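# Swap two rack shelves, keeping vials on their shelves

## Task

Exchange the positions of the two removable shelves in the wall rack. Each vial must finish upright on the same shelf it was on at the start, and both shelves must be pushed all the way in. The result must hold without the robot supporting anything, so at the end the grippers must release and the arms must back away.

## Robot and tools

Robot: two arms, left_arm and right_arm, each with six revolute joints and a parallel two-finger gripper. Joint order per arm is waist, shoulder, elbow, wrist pitch, wrist yaw, wrist roll, followed by the gripper opening.

Frame: all reported hand positions share one scene frame. The origin sits on the table surface midway between the arms; +z is up, +x reaches out across the table, and left_arm is mounted on the +y side. The names left and right do not refer to image sides. end_effector_position is in metres and marks the point between the finger pads, roughly 1 cm short of the fingertips; orientation is given as a quaternion in w,x,y,z order. Fingers extend along the gripper's +z axis and close along its y axis. Printed positions can be off from the truth, more so when the arm is stretched far.

Tool execute_actions takes "actions", a list holding zero or one item, plus an optional "pictures" boolean (images come by default). An empty list only reports the current state. An item with "rows" and optional "steps" (1 to 15, default 15, each step 1/30 s) is a motion. An item with only "steps" (up to 300) is a wait that returns once that many steps have elapsed since the previous result, counting the time you spent replying. A call that is refused sends nothing.

Each row is one flat list of 14 numbers, each within -1 to 1, always covering both arms even if one stays still: left_arm's six joint values and its opening, then right_arm's six and its opening. Up to 15 rows; one row is used per step, and the final row repeats if rows are fewer than steps. The six joint values are offsets, not poses: they are measured from the joint angles in the latest result that lists them (or, before any such result in a scene and in later calls within one reply, from where the arm stands when the action begins). They are not relative to the preceding row. Scale: 1.0 equals 1.264 rad waist, 1.32 shoulder, 1.276 elbow, 1.83 wrist pitch, 1.686 wrist yaw, 2.022 wrist roll. Joint ranges in radians: waist -2.880 to 2.880, shoulder 0.000 to 3.142, elbow 0.000 to 3.019, wrist pitch -1.693 to 1.571, wrist yaw -1.571 to 1.571, wrist roll -2.094 to 2.094. Asking a joint to go more than 0.019 rad beyond its range gets the call refused; true ends may differ by up to 0.019 rad, and overshoots are clipped to the real end, reported as "joint sent to its limit" (possibly about an earlier action). The opening value is absolute: +1 fully open, -1 closed.

Motion is rate limited: each step the target stays within a fixed lead of the measured angle (0.264 waist, 0.32 shoulder, 0.276 elbow, 0.33 wrist pitch, 0.186 wrist yaw, 0.522 wrist roll, in rad), and if the targets would move the gripper over 70 mm from its measured position, all joints are scaled back. Big offsets therefore need several actions. Arms keep heading to the last commanded target while you think or wait, until everything has nearly stopped or a step is HELD. Sending all-zero offsets is not a pause: it pulls the arm back to the reference angles. Arms can sag under zero offsets; to hold posture, in a reply's first call send offsets that return to the desired angles, use zeros in later calls of that reply, and increase the aim if a joint keeps falling short.

Result lines: the state line shows each gripper's pose. Joint positions and Joint velocities give, per arm, the six joints (rad, rad/s) then finger gap (m, m/s; 0.094 m fully open). grip_measured is the measured opening on the command scale, with a fixed per-gripper error near 1 mm. To hold something, command about 0.03 below grip_measured; smaller margins grip more gently. Per-pad force tops out near 50 to 62 N, less for parts under about 2 mm thick. "joint command not followed" means a clearance check altered or blocked joint targets; HELD marks steps whose row was not (fully) sent. MOTOR HOT appears from 85 °C; at 100 °C an OVER-TEMPERATURE FAULT drops that arm until it cools, so avoid long loaded holds.

zoom_image takes "camera" (cam_head_left, cam_head_right, cam_high, cam_low, cam_left_wrist, cam_right_wrist) and "region" [x0, y0, x1, y1] in that camera's pixels from the top-left, at most 504 by 504. Head, high and low cameras are 672x504; wrist cameras are 616x616 fisheye.

finished_scene takes "scene", the number of the current scene; it ends and grades it irreversibly and reports success. Replying without any tool call ends everything.

Suggested order: locate shelves and vials, pull one shelf out level and set it down safely, pull the second, reinsert each in the other slot, push both fully home, open grippers, retract, then finish. Keep shelves level so vials stay upright. Avoid dropping items, knocking anything off the work area, slamming, hard shoves, and contact between the two arms. Random brief tugs on held parts or nudges to loose objects may occur.

Each tool is called after "Emit:" by a JSON object that holds its "method" and its "body".

## Session

Emit:
{"method": "execute_actions", "body": {"actions": []}}

Scene clock: 0.00 s of 9600.00 s.
left_arm: end_effector_position=(+0.5071, +0.1745, +0.5007) grip_measured=+1.000 end_effector_quat_wxyz=(+0.712, +0.061, +0.698, -0.055) | right_arm: end_effector_position=(+0.5295, -0.2863, +0.5045) grip_measured=+1.000 end_effector_quat_wxyz=(+0.712, -0.015, +0.701, +0.019)
Joint positions: left_arm=[0.003 1.045 1.055 0.009 0.017 0.011 0.094] | right_arm=[-0.005  1.038  1.063 -0.009 -0.008  0.006  0.094]
Joint velocities: left_arm=[ 0.005  0.015 -0.002  0.002 -0.066 -0.037  0.   ] | right_arm=[-0.005 -0.015 -0.002  0.012 -0.037  0.022  0.   ]

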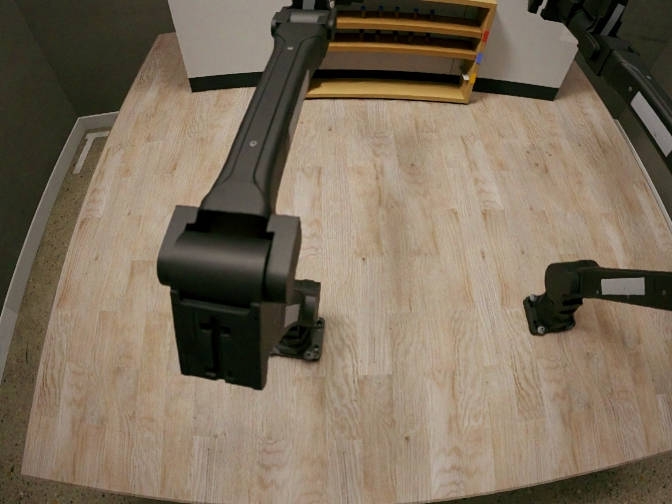

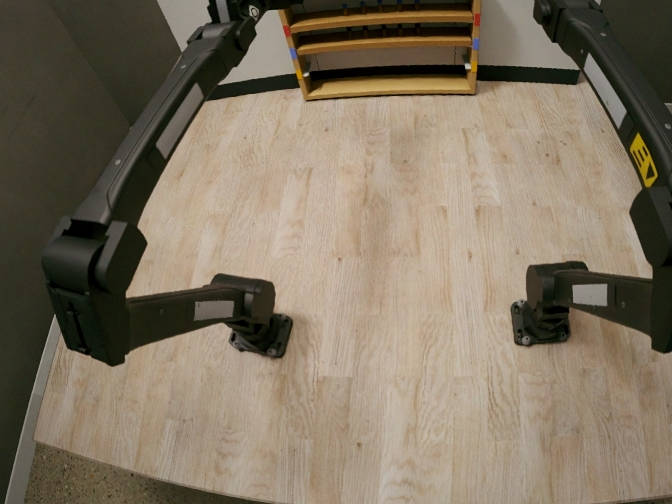

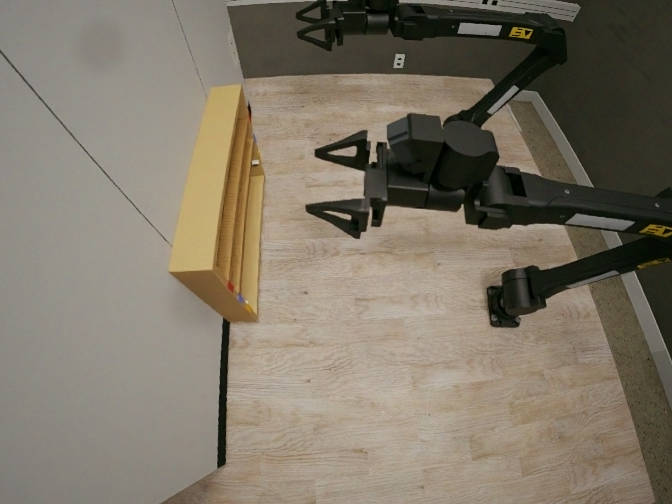

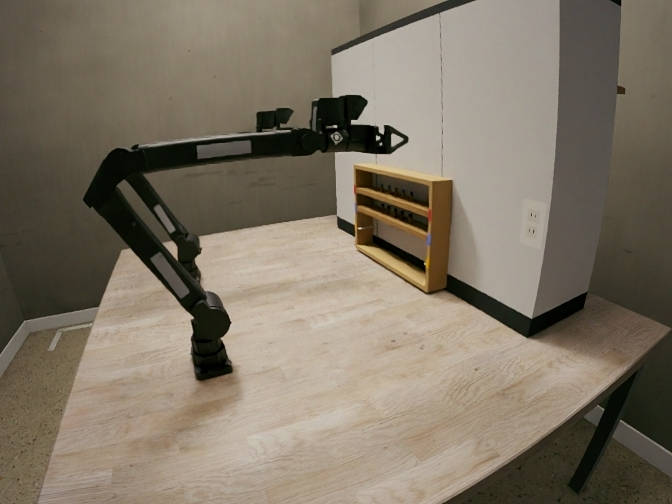

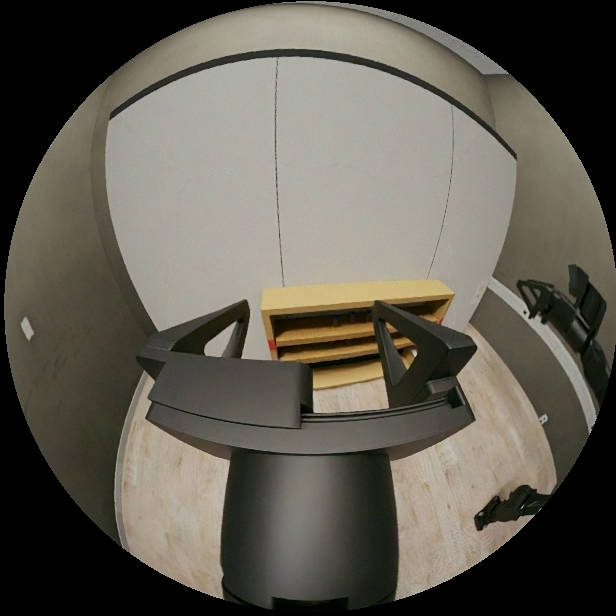

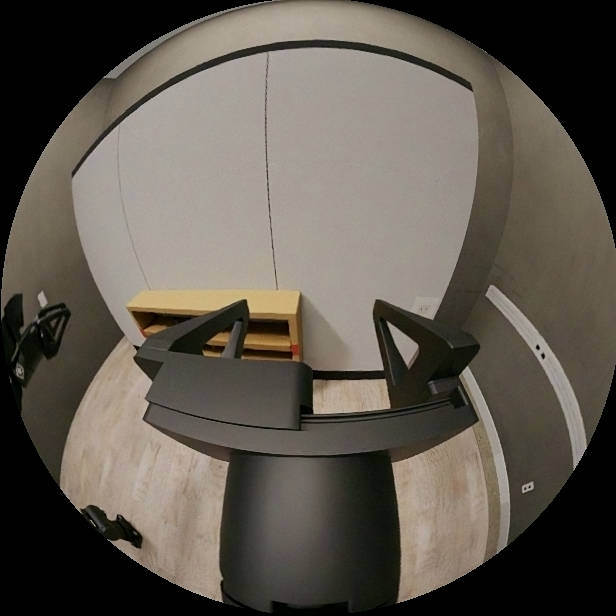

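Emit:
{"method": "zoom_image", "body": {"camera": "cam_low", "region": [330, 150, 470, 300]}}

Emit:
{"method": "zoom_image", "body": {"camera": "cam_head_right", "region": [270, 0, 500, 110]}}

Emit:
{"method": "zoom_image", "body": {"camera": "cam_high", "region": [150, 70, 290, 340]}}

Region (330, 150, 470, 300) of cam_low's 672x504 image, scaled by 3.360, with more detail than that image has; it fills the left 470 columns of this view, and the rest is white.

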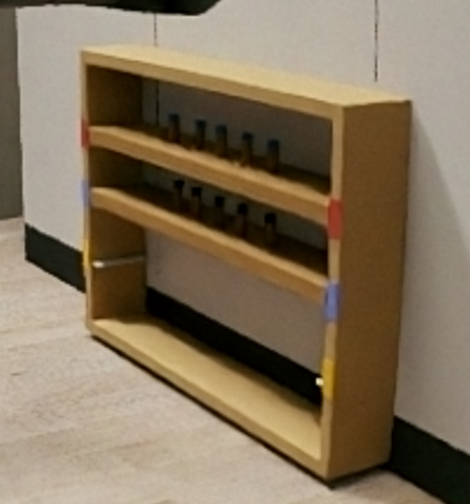

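Region (270, 0, 500, 110) of cam_head_right's 672x504 image, scaled by 2.191, with more detail than that image has; it fills the top 241 rows of this view, and the rest is white.

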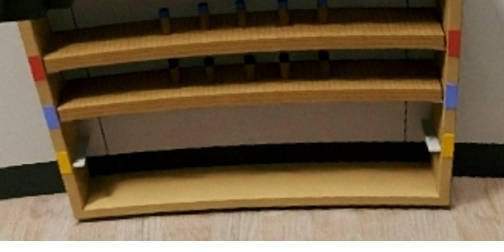

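Region (150, 70, 290, 340) of cam_high's 672x504 image, scaled by 1.867, with more detail than that image has; it fills the left 261 columns of this view, and the rest is white.

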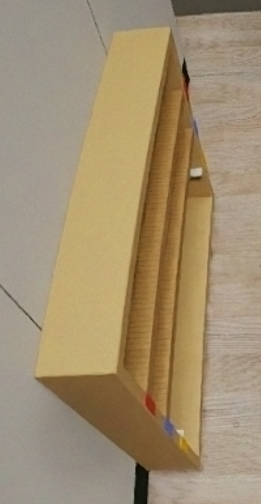

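Emit:
{"method": "execute_actions", "body": {"actions": [{"rows":[[0,0,-0.3,0,0,0,1,0,-0.25,0,0,0,0,1]]}], "pictures": false}}

Emit:
{"method": "execute_actions", "body": {"actions": [{"steps":30}], "pictures": false}}

Emit:
{"method": "execute_actions", "body": {"actions": [{"rows":[[0.2,-0.25,0,0,0,0,1,0,0,-0.3,0,0,0,1]]}], "pictures": false}}

Emit:
{"method": "execute_actions", "body": {"actions": [{"steps":30}], "pictures": false}}

Emit:
{"method": "execute_actions", "body": {"actions": [{"rows":[[0,0,0,0.2,0,0,1,0.2,0,0,0,0.2,0.3,1]]}], "pictures": false}}

Emit:
{"method": "execute_actions", "body": {"actions": [{"steps":30}], "pictures": false}}

Scene clock: 14.83 s of 9600.00 s.
left_arm: end_effector_position=(+0.4604, +0.1814, +0.2353) grip_measured=+1.000 end_effector_quat_wxyz=(+0.539, +0.071, +0.838, -0.044) | right_arm: end_effector_position=(+0.3691, -0.2928, +0.6395) grip_measured=+1.000 end_effector_quat_wxyz=(+0.820, -0.013, +0.573, +0.021)
Joint positions: left_arm=[ 0.003  1.07   0.644 -0.002  0.017  0.011  0.094] | right_arm=[-0.005  0.67   1.034 -0.013 -0.008  0.006  0.094]
Joint velocities: left_arm=[-0.005 -0.034 -0.017  0.017 -0.007 -0.022  0.   ] | right_arm=[-0.015 -0.317 -0.002 -0.037 -0.037  0.022  0.   ]
Steps of this call (steps 1 to 90: nothing new was sent; then 11.33 s passed at rest; steps 91 to 105: all 15 steps of this action). Readings (joint positions):
91: left_arm=[0.003 1.044 1.041 0.013 0.017 0.011] | right_arm=[-0.005 1.032 1.061 -0.009 -0.008 0.006]
92: left_arm=[0.003 1.035 1.014 0.019 0.017 0.011] | right_arm=[-0.005 1.020 1.055 -0.010 -0.008 0.006]
94: left_arm=[0.003 1.020 0.936 0.019 0.017 0.011] | right_arm=[-0.005 0.978 1.040 -0.012 -0.008 0.006]
98: left_arm=[0.003 1.026 0.767 0.018 0.017 0.011] | right_arm=[-0.005 0.864 1.034 -0.013 -0.008 0.006]
105: the state above

Scene clock: 15.83 s of 9600.00 s.
left_arm: end_effector_position=(+0.4587, +0.1817, +0.2423) grip_measured=+1.000 end_effector_quat_wxyz=(+0.546, +0.071, +0.834, -0.044) | right_arm: end_effector_position=(+0.3890, -0.2919, +0.6259) grip_measured=+1.000 end_effector_quat_wxyz=(+0.808, -0.013, +0.589, +0.021)
Joint positions: left_arm=[ 0.003  1.054  0.644 -0.002  0.017  0.011  0.094] | right_arm=[-0.005  0.71   1.034 -0.013 -0.008  0.006  0.094]
Joint velocities: left_arm=[-0.005 -0.005  0.002  0.002 -0.037 -0.007  0.   ] | right_arm=[-0.005 -0.005  0.002 -0.002 -0.037  0.037  0.   ]
Steps of this call (steps 1 to 30: the robot went on to your last target). Readings (joint positions):
1: left_arm=[0.003 1.067 0.644 -0.002 0.017 0.011] | right_arm=[-0.005 0.663 1.034 -0.013 -0.008 0.006]
2: left_arm=[0.003 1.064 0.644 -0.002 0.017 0.011] | right_arm=[-0.005 0.661 1.034 -0.013 -0.008 0.006]
4: left_arm=[0.003 1.059 0.644 -0.002 0.017 0.011] | right_arm=[-0.005 0.669 1.034 -0.013 -0.008 0.006]
8: left_arm=[0.003 1.054 0.644 -0.002 0.017 0.011] | right_arm=[-0.005 0.698 1.034 -0.013 -0.008 0.006]
30: the state above
All arms were judged still, so your last target was given up. Only a new action makes them travel on or press farther. Fingers that are still opening or closing keep moving.

Scene clock: 16.33 s of 9600.00 s.
left_arm: end_effector_position=(+0.3916, +0.2951, +0.3861) grip_measured=+1.000 end_effector_quat_wxyz=(+0.684, -0.031, +0.728, +0.036) | right_arm: end_effector_position=(+0.4207, -0.2907, +0.3533) grip_measured=+1.000 end_effector_quat_wxyz=(+0.655, -0.015, +0.755, +0.018)
Joint positions: left_arm=[ 0.262  0.687  0.63  -0.006  0.017  0.011  0.094] | right_arm=[-0.005  0.727  0.61  -0.025 -0.008  0.006  0.094]
Joint velocities: left_arm=[-0.024  0.278 -0.012 -0.002 -0.022  0.022  0.   ] | right_arm=[-0.005 -0.005 -0.002  0.007 -0.037  0.051  0.   ]
Steps of this call (steps 1 to 15: all 15 steps of this action). Readings (joint positions):
1: left_arm=[0.010 1.046 0.643 -0.003 0.020 0.011] | right_arm=[-0.005 0.709 1.022 -0.009 -0.008 0.006]
2: left_arm=[0.030 1.028 0.638 -0.005 0.021 0.011] | right_arm=[-0.005 0.700 0.997 -0.003 -0.008 0.006]
4: left_arm=[0.092 0.964 0.631 -0.007 0.021 0.011] | right_arm=[-0.005 0.687 0.920 -0.003 -0.008 0.006]
8: left_arm=[0.222 0.791 0.630 -0.007 0.019 0.011] | right_arm=[-0.005 0.689 0.746 -0.004 -0.008 0.006]
15: the state above

Scene clock: 17.33 s of 9600.00 s.
left_arm: end_effector_position=(+0.4022, +0.2963, +0.3697) grip_measured=+1.000 end_effector_quat_wxyz=(+0.668, -0.032, +0.743, +0.035) | right_arm: end_effector_position=(+0.4193, -0.2907, +0.3556) grip_measured=+1.000 end_effector_quat_wxyz=(+0.657, -0.015, +0.753, +0.018)
Joint positions: left_arm=[ 0.262  0.73   0.63  -0.006  0.017  0.011  0.094] | right_arm=[-0.005  0.721  0.61  -0.025 -0.008  0.006  0.094]
Joint velocities: left_arm=[-0.005 -0.005 -0.012 -0.017  0.022  0.051  0.   ] | right_arm=[ 0.005  0.005  0.012  0.002 -0.051 -0.037  0.   ]
Steps of this call (steps 1 to 30: the robot went on to your last target). Readings (joint positions):
1: left_arm=[0.262 0.697 0.630 -0.006 0.017 0.011] | right_arm=[-0.005 0.725 0.610 -0.025 -0.008 0.006]
2: left_arm=[0.262 0.706 0.630 -0.006 0.017 0.011] | right_arm=[-0.005 0.723 0.610 -0.025 -0.008 0.006]
4: left_arm=[0.262 0.723 0.630 -0.006 0.017 0.011] | right_arm=[-0.005 0.722 0.610 -0.025 -0.008 0.006]
8: left_arm=[0.262 0.730 0.630 -0.006 0.017 0.011] | right_arm=[-0.005 0.721 0.610 -0.025 -0.008 0.006]
30: the state above
All arms were judged still, so your last target was given up. Only a new action makes them travel on or press farther. Fingers that are still opening or closing keep moving.

Scene clock: 17.83 s of 9600.00 s.
left_arm: end_effector_position=(+0.3961, +0.2956, +0.4451) grip_measured=+1.000 end_effector_quat_wxyz=(+0.782, -0.025, +0.622, +0.043) | right_arm: end_effector_position=(+0.4088, -0.2419, +0.3543) grip_measured=+1.000 end_effector_quat_wxyz=(+0.637, +0.207, +0.724, +0.166)
Joint positions: left_arm=[0.262 0.727 0.613 0.342 0.017 0.011 0.094] | right_arm=[ 0.259  0.721  0.606 -0.025  0.325  0.578  0.094]
Joint velocities: left_arm=[-0.015  0.015 -0.012  0.012 -0.037 -0.037  0.   ] | right_arm=[-0.005 -0.005  0.002 -0.027 -0.022  0.139  0.   ]
Steps of this call (steps 1 to 15: all 15 steps of this action). Readings (joint positions):
1: left_arm=[0.262 0.731 0.624 0.049 0.017 0.011] | right_arm=[0.020 0.721 0.610 -0.025 0.086 0.082]
2: left_arm=[0.262 0.735 0.614 0.149 0.017 0.011] | right_arm=[0.075 0.721 0.609 -0.025 0.192 0.182]
4: left_arm=[0.262 0.738 0.613 0.277 0.017 0.011] | right_arm=[0.198 0.721 0.608 -0.025 0.301 0.333]
8: left_arm=[0.262 0.727 0.613 0.341 0.017 0.011] | right_arm=[0.265 0.721 0.606 -0.025 0.322 0.491]
15: the state above

Scene clock: 18.83 s of 9600.00 s.
left_arm: end_effector_position=(+0.3961, +0.2956, +0.4451) grip_measured=+1.000 end_effector_quat_wxyz=(+0.782, -0.025, +0.622, +0.043) | right_arm: end_effector_position=(+0.4088, -0.2419, +0.3543) grip_measured=+1.000 end_effector_quat_wxyz=(+0.635, +0.215, +0.721, +0.173)
Joint positions: left_arm=[0.262 0.727 0.613 0.342 0.017 0.011 0.094] | right_arm=[ 0.259  0.721  0.606 -0.025  0.325  0.601  0.094]
Joint velocities: left_arm=[-0.005 -0.005  0.017 -0.002  0.037 -0.022  0.   ] | right_arm=[ 0.015  0.005 -0.007 -0.007 -0.051 -0.051  0.   ]
Steps of this call (steps 1 to 30: the robot went on to your last target). Readings (joint positions):
1: left_arm=[0.262 0.727 0.613 0.342 0.017 0.011] | right_arm=[0.259 0.721 0.606 -0.025 0.325 0.583]
2: left_arm=[0.262 0.727 0.613 0.342 0.017 0.011] | right_arm=[0.259 0.721 0.606 -0.025 0.325 0.586]
4: left_arm=[0.262 0.727 0.613 0.342 0.017 0.011] | right_arm=[0.259 0.721 0.606 -0.025 0.325 0.591]
8: left_arm=[0.262 0.727 0.613 0.342 0.017 0.011] | right_arm=[0.259 0.721 0.606 -0.025 0.325 0.597]
30: the state above
All arms were judged still, so your last target was given up. Only a new action makes them travel on or press farther. Fingers that are still opening or closing keep moving.

Emit:
{"method": "execute_actions", "body": {"actions": [{"rows":[[-0.55,0.76,0.03,0.41,-0.356,0,1,-0.4,-0.2,-0.2,0,-0.19,-0.3,1]]}], "pictures": false}}

Emit:
{"method": "execute_actions", "body": {"actions": [{"steps":60}]}}

Scene clock: 36.23 s of 9600.00 s.
left_arm: end_effector_position=(+0.5008, +0.0766, +0.2278) grip_measured=+1.000 end_effector_quat_wxyz=(+0.733, -0.031, +0.679, +0.007) | right_arm: end_effector_position=(+0.3375, -0.3801, +0.2691) grip_measured=+1.000 end_effector_quat_wxyz=(+0.647, +0.099, +0.753, -0.060)
Joint positions: left_arm=[-0.358  1.537  0.621  1.006 -0.562  0.011  0.094] | right_arm=[-0.259  0.445  0.32  -0.03   0.009  0.039  0.094]
Joint velocities: left_arm=[-0.757  1.812 -0.007  0.598 -0.256  0.022  0.   ] | right_arm=[ 0.063 -0.005 -0.007 -0.012 -0.051 -0.242  0.   ]
Steps of this call (steps 1 to 90: nothing new was sent; then 13.90 s passed at rest; steps 91 to 105: all 15 steps of this action). Readings (joint positions):
91: left_arm=[0.246 0.741 0.613 0.378 -0.040 0.011] | right_arm=[0.244 0.710 0.590 -0.021 0.270 0.556]
92: left_arm=[0.210 0.774 0.615 0.447 -0.105 0.011] | right_arm=[0.209 0.681 0.557 -0.018 0.204 0.495]
94: left_arm=[0.112 0.872 0.621 0.584 -0.224 0.011] | right_arm=[0.096 0.589 0.459 -0.018 0.077 0.366]
98: left_arm=[-0.092 1.118 0.621 0.819 -0.444 0.011] | right_arm=[-0.209 0.449 0.326 -0.030 0.016 0.161]
105: the state above

Scene clock: 38.23 s of 9600.00 s.
left_arm: end_effector_position=(+0.4932, +0.0319, +0.1439) grip_measured=+1.000 end_effector_quat_wxyz=(+0.698, +0.015, +0.716, +0.006) | right_arm: end_effector_position=(+0.3378, -0.3796, +0.2687) grip_measured=+1.000 end_effector_quat_wxyz=(+0.646, +0.086, +0.755, -0.070)
Joint positions: left_arm=[-0.442  1.733  0.622  1.078 -0.579  0.011  0.094] | right_arm=[-0.257  0.447  0.32  -0.03   0.009  0.006  0.094]
Joint velocities: left_arm=[-0.024 -0.005 -0.007  0.002  0.007  0.051  0.   ] | right_arm=[-0.005 -0.005  0.017  0.007  0.007 -0.022  0.   ]
Steps of this call (steps 1 to 30: the robot went on to your last target; steps 31 to 60: nothing new was sent). Readings (joint positions):
1: left_arm=[-0.383 1.600 0.621 1.027 -0.570 0.011] | right_arm=[-0.258 0.446 0.320 -0.030 0.009 0.032]
2: left_arm=[-0.404 1.661 0.622 1.044 -0.574 0.011] | right_arm=[-0.257 0.446 0.320 -0.030 0.009 0.027]
4: left_arm=[-0.434 1.756 0.622 1.054 -0.575 0.011] | right_arm=[-0.257 0.446 0.320 -0.030 0.009 0.020]
8: left_arm=[-0.442 1.797 0.622 1.057 -0.579 0.011] | right_arm=[-0.257 0.447 0.320 -0.030 0.009 0.012]
60: the state above
All arms were judged still, so your last target was given up. Only a new action makes them travel on or press farther. Fingers that are still opening or closing keep moving.
camera_calibration (this result's frames):
cam_left_wrist: T_world_to_cam=[[-0.0196051, -0.999337, -0.0306816, 0.0453972], [-0.59989, 0.0363075, -0.799259, 0.41737], [0.799843, 0.00273601, -0.600204, -0.185519], [0, 0, 0, 1]] pos_world=[0.399651, 0.030721, 0.22363]
cam_right_wrist: T_world_to_cam=[[-0.225391, -0.974267, -0.0014718, -0.29727], [-0.675739, 0.157416, -0.720136, 0.488374], [0.701837, -0.161318, -0.693831, 0.010825], [0, 0, 0, 1]] pos_world=[0.255414, -0.364752, 0.358769]

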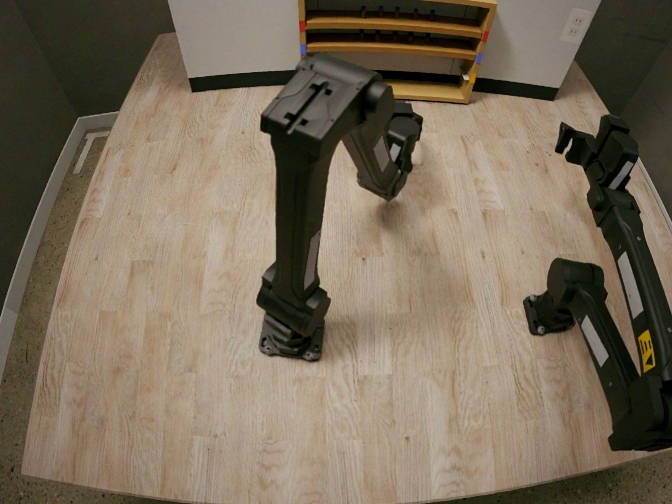

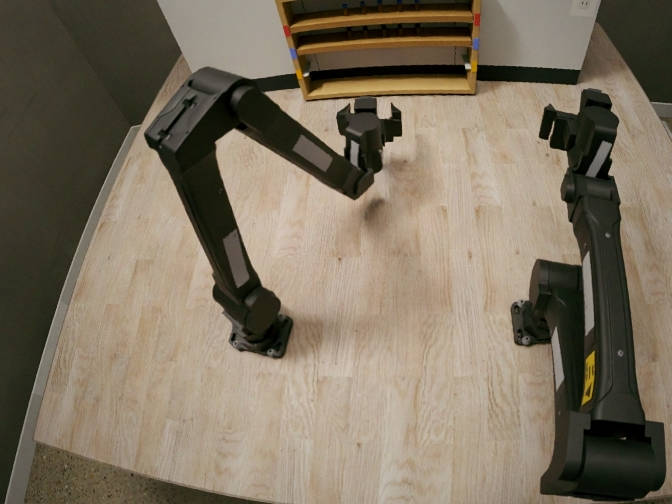

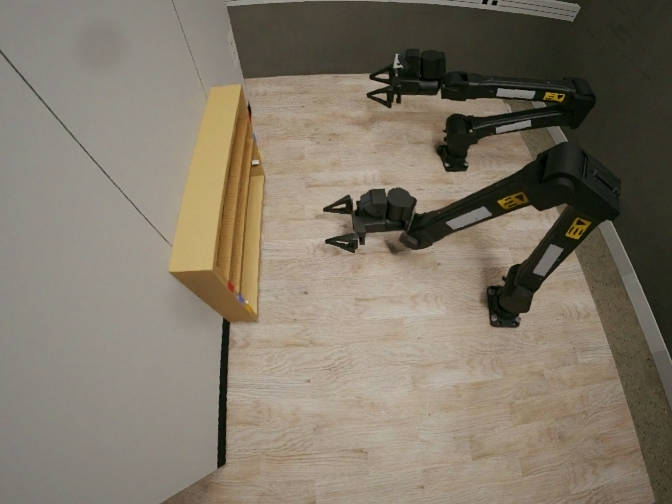

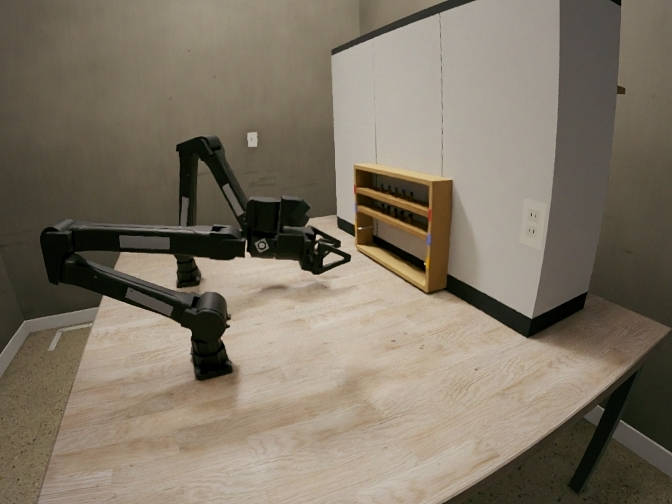

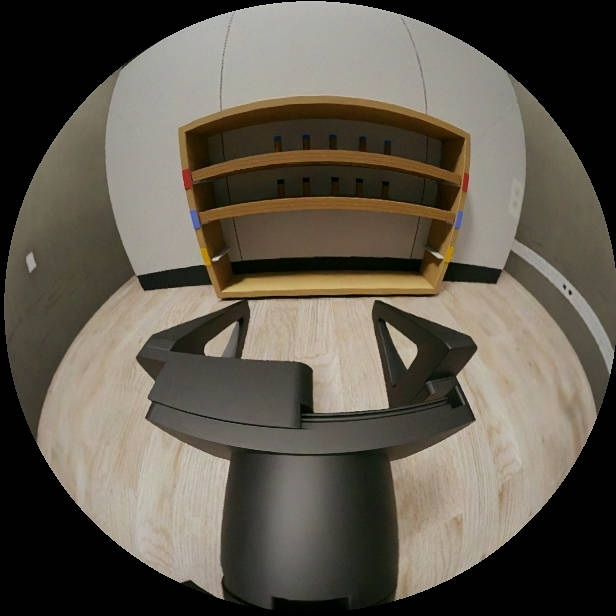

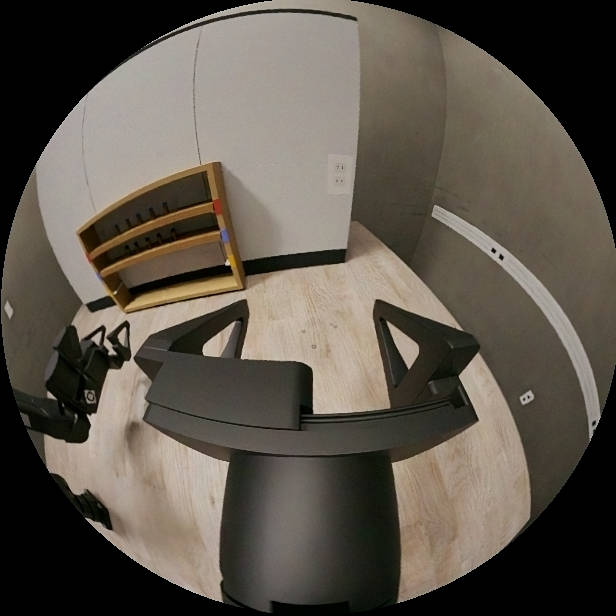

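Emit:
{"method": "zoom_image", "body": {"camera": "cam_left_wrist", "region": [170, 90, 480, 310]}}

Region (170, 90, 480, 310) of cam_left_wrist's 616x616 image, scaled by 1.626, with more detail than that image has; it fills the top 358 rows of this view, and the rest is white.

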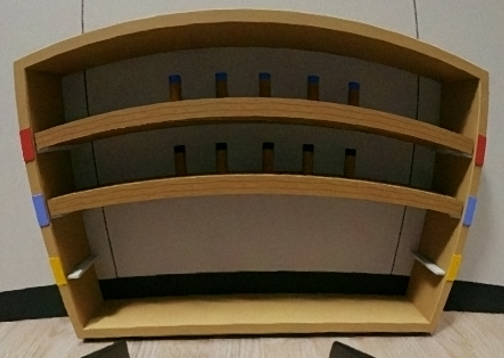

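Emit:
{"method": "execute_actions", "body": {"actions": [{"rows":[[0.02,0.04,0.14,-0.05,0.01,0.3,0,0,0,0,0,0,0,1],[0.02,0.04,0.14,-0.05,0.01,0.3,0,0,0,0,0,0,0,1],[0.02,0.04,0.14,-0.05,0.01,0.3,0,0,0,0,0,0,0,1],[0.02,0.04,0.14,-0.05,0.01,0.3,0,0,0,0,0,0,0,1],[0.045,0.09,0.29,-0.11,0.03,0.6,0,0,0,0,0,0,0,1],[0.045,0.09,0.29,-0.11,0.03,0.6,0,0,0,0,0,0,0,1],[0.045,0.09,0.29,-0.11,0.03,0.6,0,0,0,0,0,0,0,1],[0.045,0.09,0.29,-0.11,0.03,0.6,0,0,0,0,0,0,0,1],[0.067,0.142,0.434,-0.167,0.043,0.771,0,0,0,0,0,0,0,1]]}], "pictures": false}}

Emit:
{"method": "execute_actions", "body": {"actions": [{"steps":45}]}}

Scene clock: 56.93 s of 9600.00 s.
left_arm: end_effector_position=(+0.6592, -0.0241, +0.2014) grip_measured=+0.002 end_effector_quat_wxyz=(+0.571, +0.421, +0.561, +0.426) | right_arm: end_effector_position=(+0.3378, -0.3796, +0.2687) grip_measured=+1.000 end_effector_quat_wxyz=(+0.646, +0.086, +0.755, -0.070)
Joint positions: left_arm=[-0.363  1.923  1.155  0.785 -0.509  1.295  0.047] | right_arm=[-0.257  0.447  0.32  -0.03   0.009  0.006  0.094]
Joint velocities: left_arm=[ 0.112 -0.024 -0.017 -0.032  0.037  1.795 -0.   ] | right_arm=[-0.015 -0.005 -0.017  0.017 -0.051 -0.007  0.   ]
Steps of this call (steps 1 to 90: nothing new was sent; then 15.20 s passed at rest; steps 91 to 105: all 15 steps of this action). Readings (joint positions):
91: left_arm=[-0.440 1.735 0.634 1.064 -0.577 0.086] | right_arm=[-0.257 0.447 0.320 -0.030 0.009 0.006]
92: left_arm=[-0.438 1.745 0.662 1.035 -0.572 0.185] | right_arm=[-0.257 0.447 0.320 -0.030 0.009 0.006]
94: left_arm=[-0.431 1.774 0.734 1.004 -0.566 0.339] | right_arm=[-0.257 0.447 0.320 -0.030 0.009 0.006]
98: left_arm=[-0.409 1.839 0.915 0.907 -0.533 0.686] | right_arm=[-0.257 0.447 0.320 -0.030 0.009 0.006]
105: the state above

Scene clock: 58.43 s of 9600.00 s.
left_arm: end_effector_position=(+0.6604, -0.0210, +0.1999) grip_measured=+0.001 end_effector_quat_wxyz=(+0.506, +0.493, +0.502, +0.499) | right_arm: end_effector_position=(+0.3378, -0.3796, +0.2687) grip_measured=+1.000 end_effector_quat_wxyz=(+0.646, +0.086, +0.755, -0.070)
Joint positions: left_arm=[-0.358  1.922  1.155  0.778 -0.509  1.561  0.047] | right_arm=[-0.257  0.447  0.32  -0.03   0.009  0.006  0.094]
Joint velocities: left_arm=[-0.005 -0.005 -0.002 -0.022  0.007 -0.066 -0.   ] | right_arm=[ 0.005 -0.015  0.007 -0.012  0.007 -0.007  0.   ]
Steps of this call (steps 1 to 30: the robot went on to your last target; steps 31 to 45: nothing new was sent). Readings (joint positions):
1: left_arm=[-0.360 1.921 1.155 0.784 -0.509 1.348] | right_arm=[-0.257 0.447 0.320 -0.030 0.009 0.006]
2: left_arm=[-0.358 1.922 1.155 0.782 -0.509 1.391] | right_arm=[-0.257 0.447 0.320 -0.030 0.009 0.006]
4: left_arm=[-0.358 1.922 1.155 0.778 -0.509 1.453] | right_arm=[-0.257 0.447 0.320 -0.030 0.009 0.006]
8: left_arm=[-0.358 1.922 1.155 0.778 -0.509 1.517] | right_arm=[-0.257 0.447 0.320 -0.030 0.009 0.006]
45: the state above
All arms were judged still, so your last target was given up. Only a new action makes them travel on or press farther. Fingers that are still opening or closing keep moving.
camera_calibration (this result's frames):
cam_left_wrist: T_world_to_cam=[[0.00287219, -0.0129226, -0.999912, 0.197183], [-0.579742, 0.814709, -0.0121943, 0.410096], [0.814795, 0.579726, -0.00515177, -0.40222], [0, 0, 0, 1]] pos_world=[0.56491, -0.0983829, 0.200095]
cam_right_wrist: T_world_to_cam=[[-0.225391, -0.974267, -0.0014718, -0.29727], [-0.675739, 0.157416, -0.720136, 0.488374], [0.701837, -0.161318, -0.693831, 0.010825], [0, 0, 0, 1]] pos_world=[0.255414, -0.364752, 0.358769]

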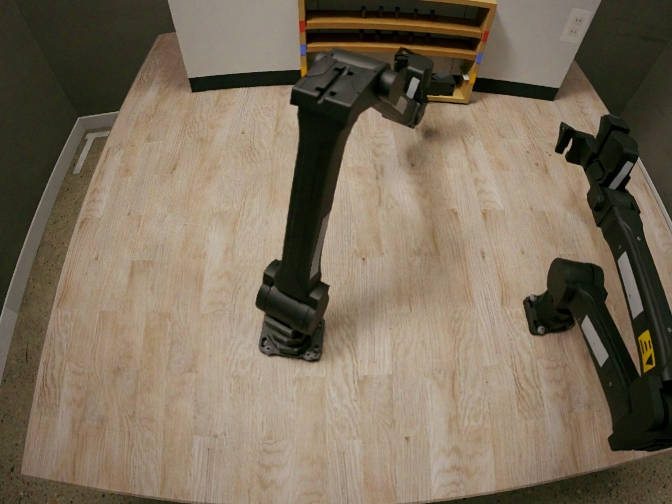

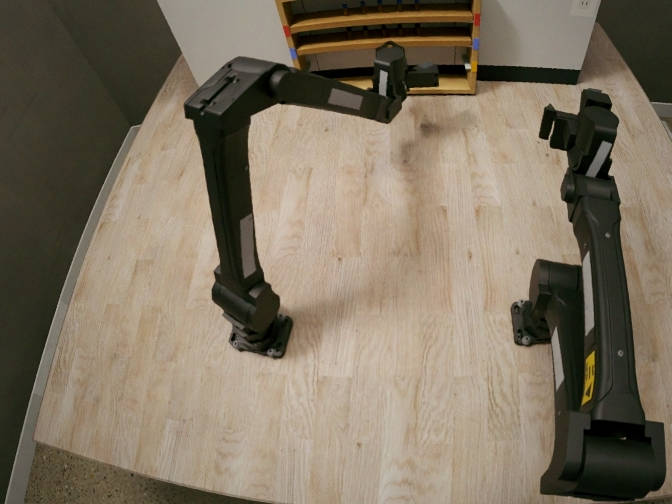

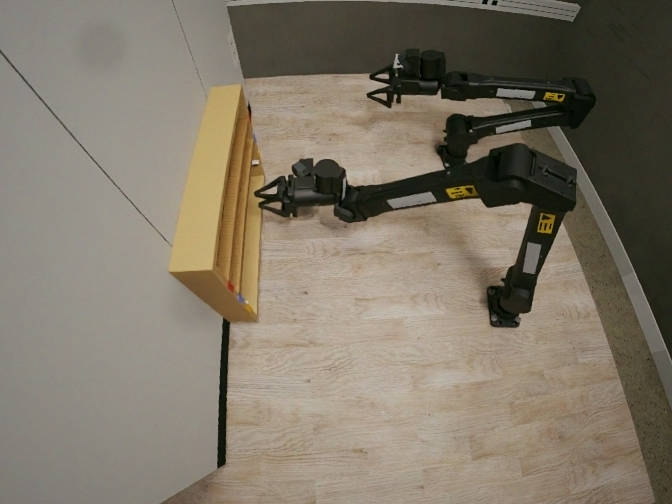

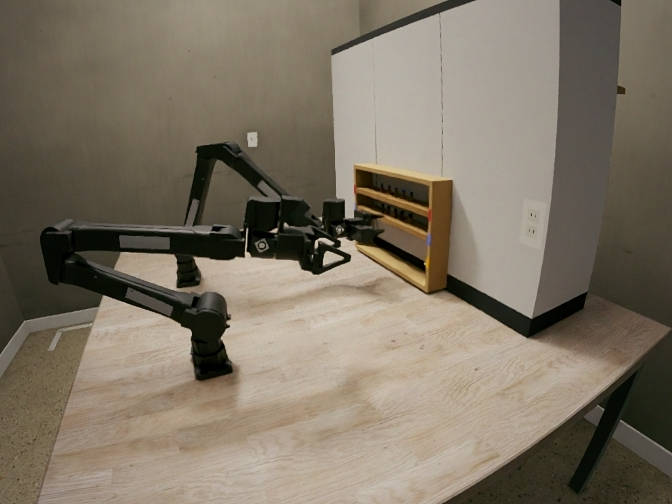

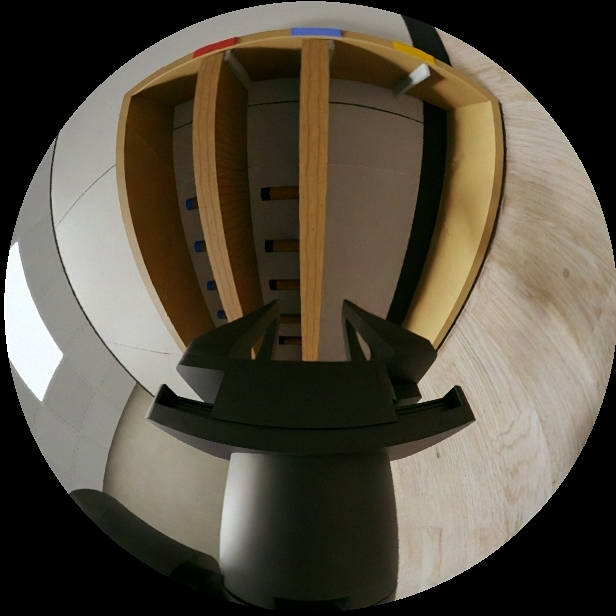

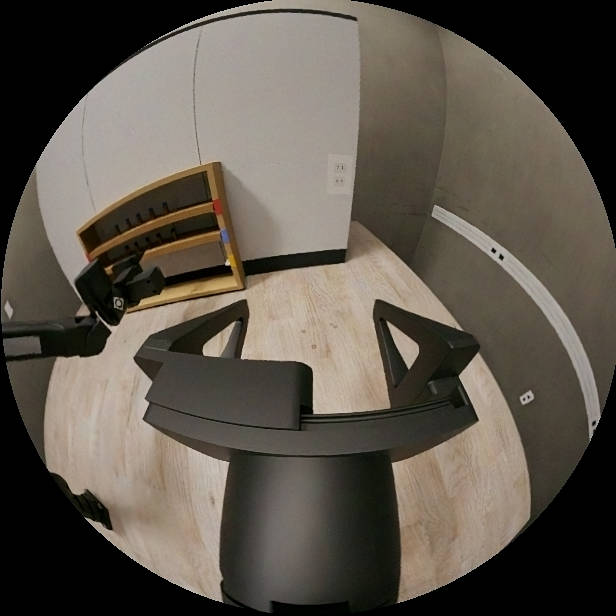

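Emit:
{"method": "execute_actions", "body": {"actions": [{"rows":[[0.01,0.02,0.045,-0.011,0.007,0,0,0,0,0,0,0,0,1],[0.01,0.02,0.045,-0.011,0.007,0,0,0,0,0,0,0,0,1],[0.01,0.02,0.045,-0.011,0.007,0,0,0,0,0,0,0,0,1],[0.019,0.04,0.083,-0.022,0.014,0,0,0,0,0,0,0,0,1],[0.019,0.04,0.083,-0.022,0.014,0,0,0,0,0,0,0,0,1],[0.019,0.04,0.083,-0.022,0.014,0,0,0,0,0,0,0,0,1],[0.029,0.06,0.12,-0.033,0.021,0,0,0,0,0,0,0,0,1],[0.029,0.06,0.12,-0.033,0.021,0,0,0,0,0,0,0,0,1],[0.029,0.06,0.12,-0.033,0.021,0,0,0,0,0,0,0,0,1],[0.038,0.08,0.157,-0.043,0.028,0,0,0,0,0,0,0,0,1]]}], "pictures": false}}

Emit:
{"method": "execute_actions", "body": {"actions": [{"steps":20}]}}

Scene clock: 66.33 s of 9600.00 s.
left_arm: end_effector_position=(+0.7128, -0.0224, +0.1874) grip_measured=+0.001 end_effector_quat_wxyz=(+0.499, +0.501, +0.503, +0.496) | right_arm: end_effector_position=(+0.3378, -0.3796, +0.2687) grip_measured=+1.000 end_effector_quat_wxyz=(+0.646, +0.086, +0.755, -0.070)
Joint positions: left_arm=[-0.318  2.027  1.311  0.706 -0.466  1.561  0.047] | right_arm=[-0.257  0.447  0.32  -0.03   0.009  0.006  0.094]
Joint velocities: left_arm=[ 0.093  0.005 -0.007 -0.022  0.022  0.066  0.   ] | right_arm=[-0.005  0.005  0.002  0.012  0.037 -0.051  0.   ]
Steps of this call (steps 1 to 90: nothing new was sent; then 4.40 s passed at rest; steps 91 to 105: all 15 steps of this action). Readings (joint positions):
91: left_arm=[-0.358 1.923 1.157 0.776 -0.506 1.561] | right_arm=[-0.257 0.447 0.320 -0.030 0.009 0.006]
92: left_arm=[-0.358 1.925 1.159 0.771 -0.503 1.561] | right_arm=[-0.257 0.447 0.320 -0.030 0.009 0.006]
94: left_arm=[-0.357 1.934 1.170 0.763 -0.497 1.561] | right_arm=[-0.257 0.447 0.320 -0.030 0.009 0.006]
98: left_arm=[-0.347 1.978 1.230 0.735 -0.480 1.561] | right_arm=[-0.257 0.447 0.320 -0.030 0.009 0.006]
105: the state above

Scene clock: 67.00 s of 9600.00 s.
left_arm: end_effector_position=(+0.7140, -0.0194, +0.1871) grip_measured=+0.001 end_effector_quat_wxyz=(+0.498, +0.501, +0.504, +0.497) | right_arm: end_effector_position=(+0.3378, -0.3796, +0.2687) grip_measured=+1.000 end_effector_quat_wxyz=(+0.646, +0.086, +0.755, -0.070)
Joint positions: left_arm=[-0.313  2.027  1.311  0.705 -0.466  1.561  0.047] | right_arm=[-0.257  0.447  0.32  -0.03   0.009  0.006  0.094]
Joint velocities: left_arm=[-0.015 -0.005  0.012  0.007  0.022  0.022 -0.001] | right_arm=[ 0.005  0.005  0.012  0.002  0.022 -0.007  0.   ]
Steps of this call (steps 1 to 15: the robot went on to your last target; steps 16 to 20: nothing new was sent). Readings (joint positions):
1: left_arm=[-0.315 2.027 1.311 0.705 -0.466 1.561] | right_arm=[-0.257 0.447 0.320 -0.030 0.009 0.006]
2: left_arm=[-0.314 2.027 1.311 0.705 -0.466 1.561] | right_arm=[-0.257 0.447 0.320 -0.030 0.009 0.006]
4: left_arm=[-0.313 2.027 1.311 0.705 -0.466 1.561] | right_arm=[-0.257 0.447 0.320 -0.030 0.009 0.006]
8: left_arm=[-0.313 2.027 1.311 0.705 -0.466 1.561] | right_arm=[-0.257 0.447 0.320 -0.030 0.009 0.006]
20: the state above
All arms were judged still, so your last target was given up. Only a new action makes them travel on or press farther. Fingers that are still opening or closing keep moving.
camera_calibration (this result's frames):
cam_left_wrist: T_world_to_cam=[[-0.0170243, -0.00244103, -0.999852, 0.198582], [-0.580714, 0.814069, 0.00790026, 0.436565], [0.813929, 0.580763, -0.0152765, -0.444336], [0, 0, 0, 1]] pos_world=[0.618558, -0.0968559, 0.188315]
cam_right_wrist: T_world_to_cam=[[-0.225391, -0.974267, -0.0014718, -0.29727], [-0.675739, 0.157416, -0.720136, 0.488374], [0.701837, -0.161318, -0.693831, 0.010825], [0, 0, 0, 1]] pos_world=[0.255414, -0.364752, 0.358769]

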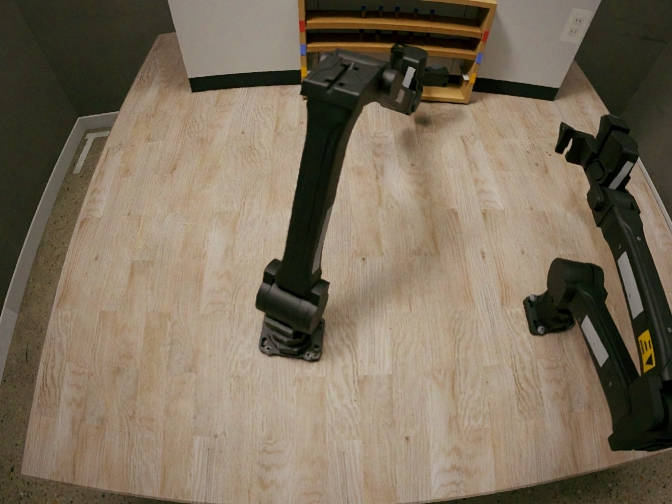

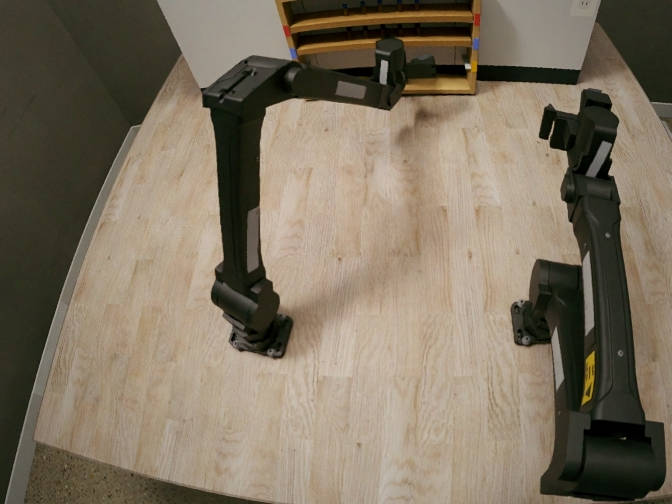

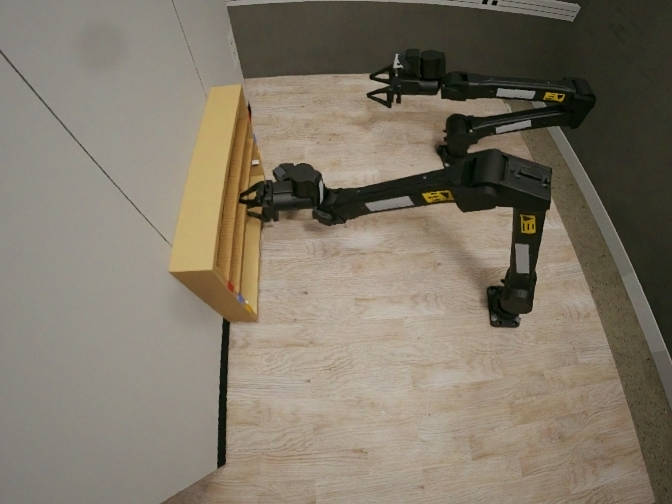

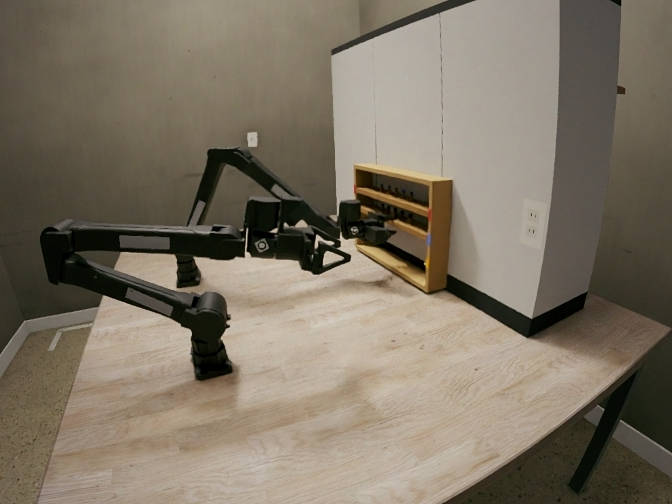

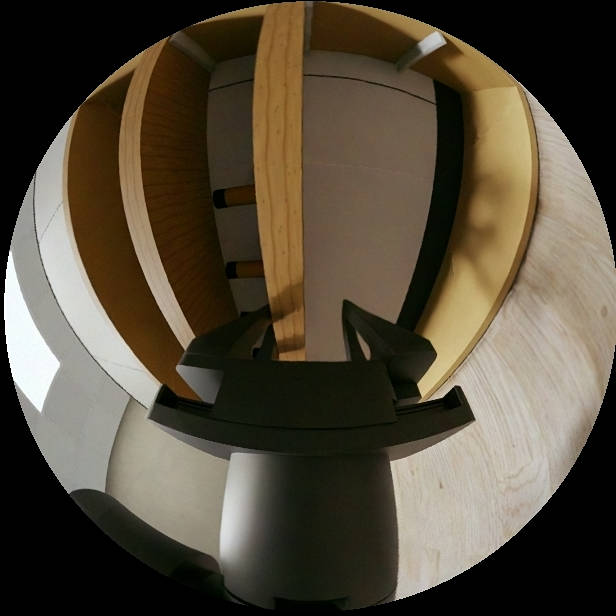

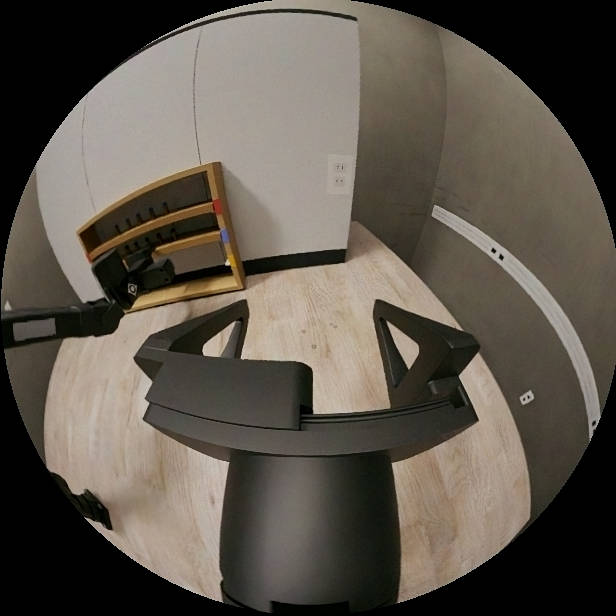

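Emit:
{"method": "execute_actions", "body": {"actions": [{"rows":[[0,0,0.05,-0.012,0,0,0,0,0,0,0,0,0,1]]}]}}

Scene clock: 71.87 s of 9600.00 s.
left_arm: end_effector_position=(+0.7168, -0.0208, +0.1899) grip_measured=+0.001 end_effector_quat_wxyz=(+0.497, +0.502, +0.505, +0.496) | right_arm: end_effector_position=(+0.3378, -0.3796, +0.2687) grip_measured=+1.000 end_effector_quat_wxyz=(+0.646, +0.086, +0.755, -0.070)
Joint positions: left_arm=[-0.313  2.027  1.324  0.687 -0.466  1.561  0.047] | right_arm=[-0.257  0.447  0.32  -0.03   0.009  0.006  0.094]
Joint velocities: left_arm=[-0.005  0.005  0.007 -0.002 -0.037  0.022 -0.   ] | right_arm=[-0.005 -0.015 -0.007 -0.012 -0.007  0.007  0.   ]
Steps of this call (steps 1 to 90: nothing new was sent; then 1.37 s passed at rest; steps 91 to 105: all 15 steps of this action). Readings (joint positions):
91: left_arm=[-0.313 2.027 1.312 0.702 -0.466 1.561] | right_arm=[-0.257 0.447 0.320 -0.030 0.009 0.006]
92: left_arm=[-0.313 2.027 1.314 0.697 -0.466 1.561] | right_arm=[-0.257 0.447 0.320 -0.030 0.009 0.006]
94: left_arm=[-0.313 2.027 1.320 0.690 -0.466 1.561] | right_arm=[-0.257 0.447 0.320 -0.030 0.009 0.006]
98: left_arm=[-0.313 2.027 1.324 0.689 -0.466 1.561] | right_arm=[-0.257 0.447 0.320 -0.030 0.009 0.006]
105: the state above
camera_calibration (this result's frames):
cam_left_wrist: T_world_to_cam=[[-0.0207778, -0.000566664, -0.999784, 0.204147], [-0.580678, 0.814051, 0.0116064, 0.438652], [0.813868, 0.580793, -0.0172432, -0.445381], [0, 0, 0, 1]] pos_world=[0.621439, -0.0982944, 0.191332]
cam_right_wrist: T_world_to_cam=[[-0.225391, -0.974267, -0.0014718, -0.29727], [-0.675739, 0.157416, -0.720136, 0.488374], [0.701837, -0.161318, -0.693831, 0.010825], [0, 0, 0, 1]] pos_world=[0.255414, -0.364752, 0.358769]

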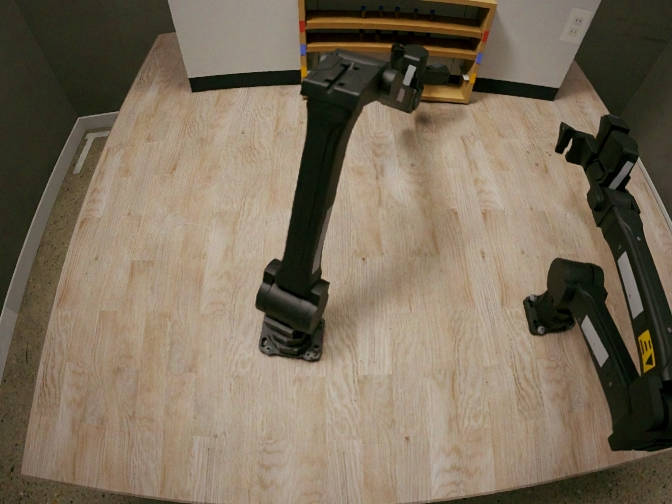

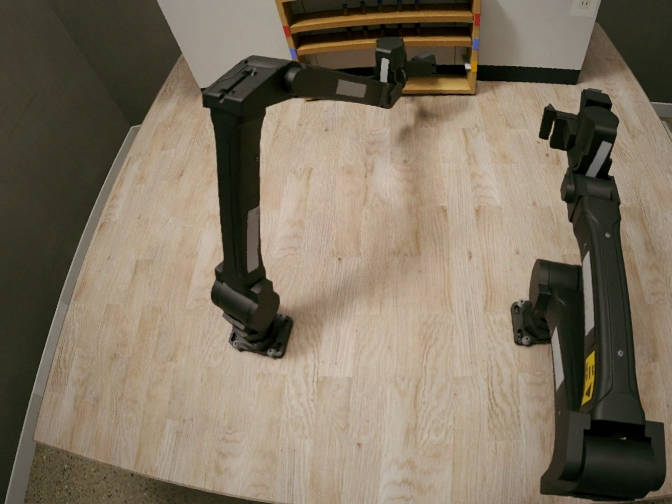

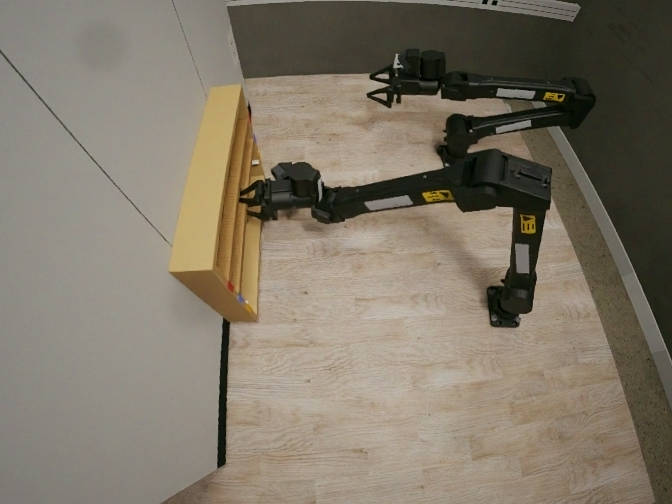

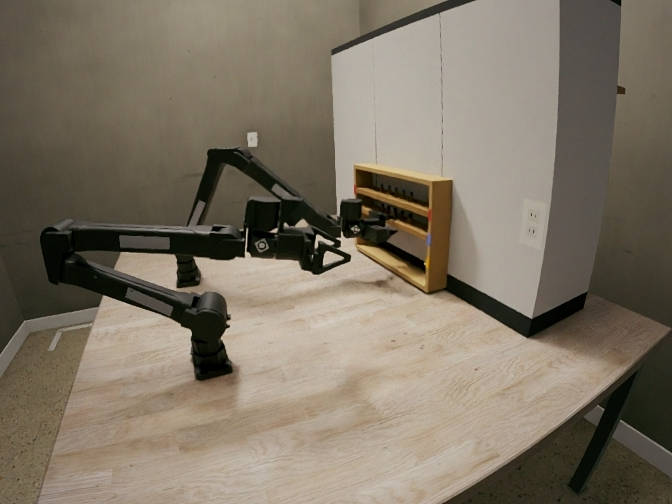

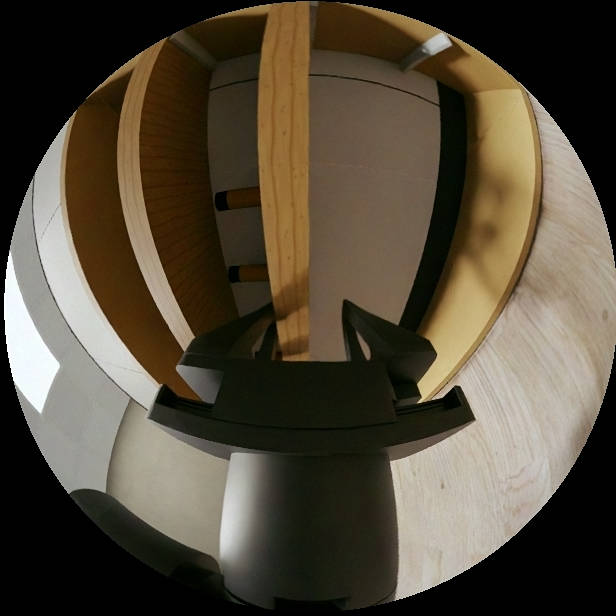

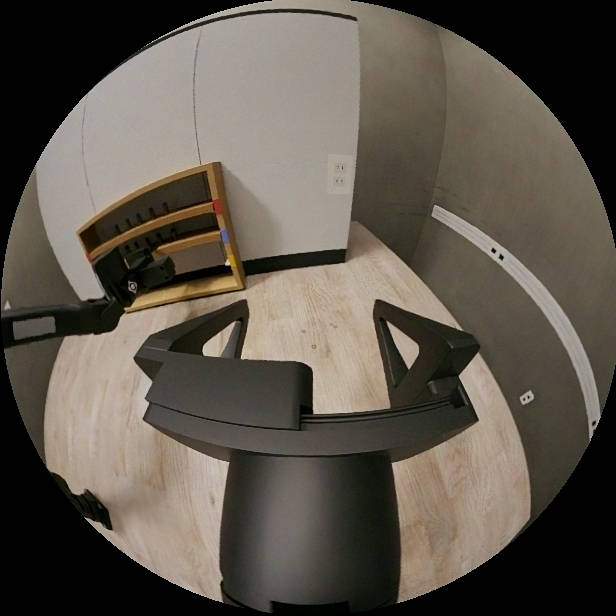

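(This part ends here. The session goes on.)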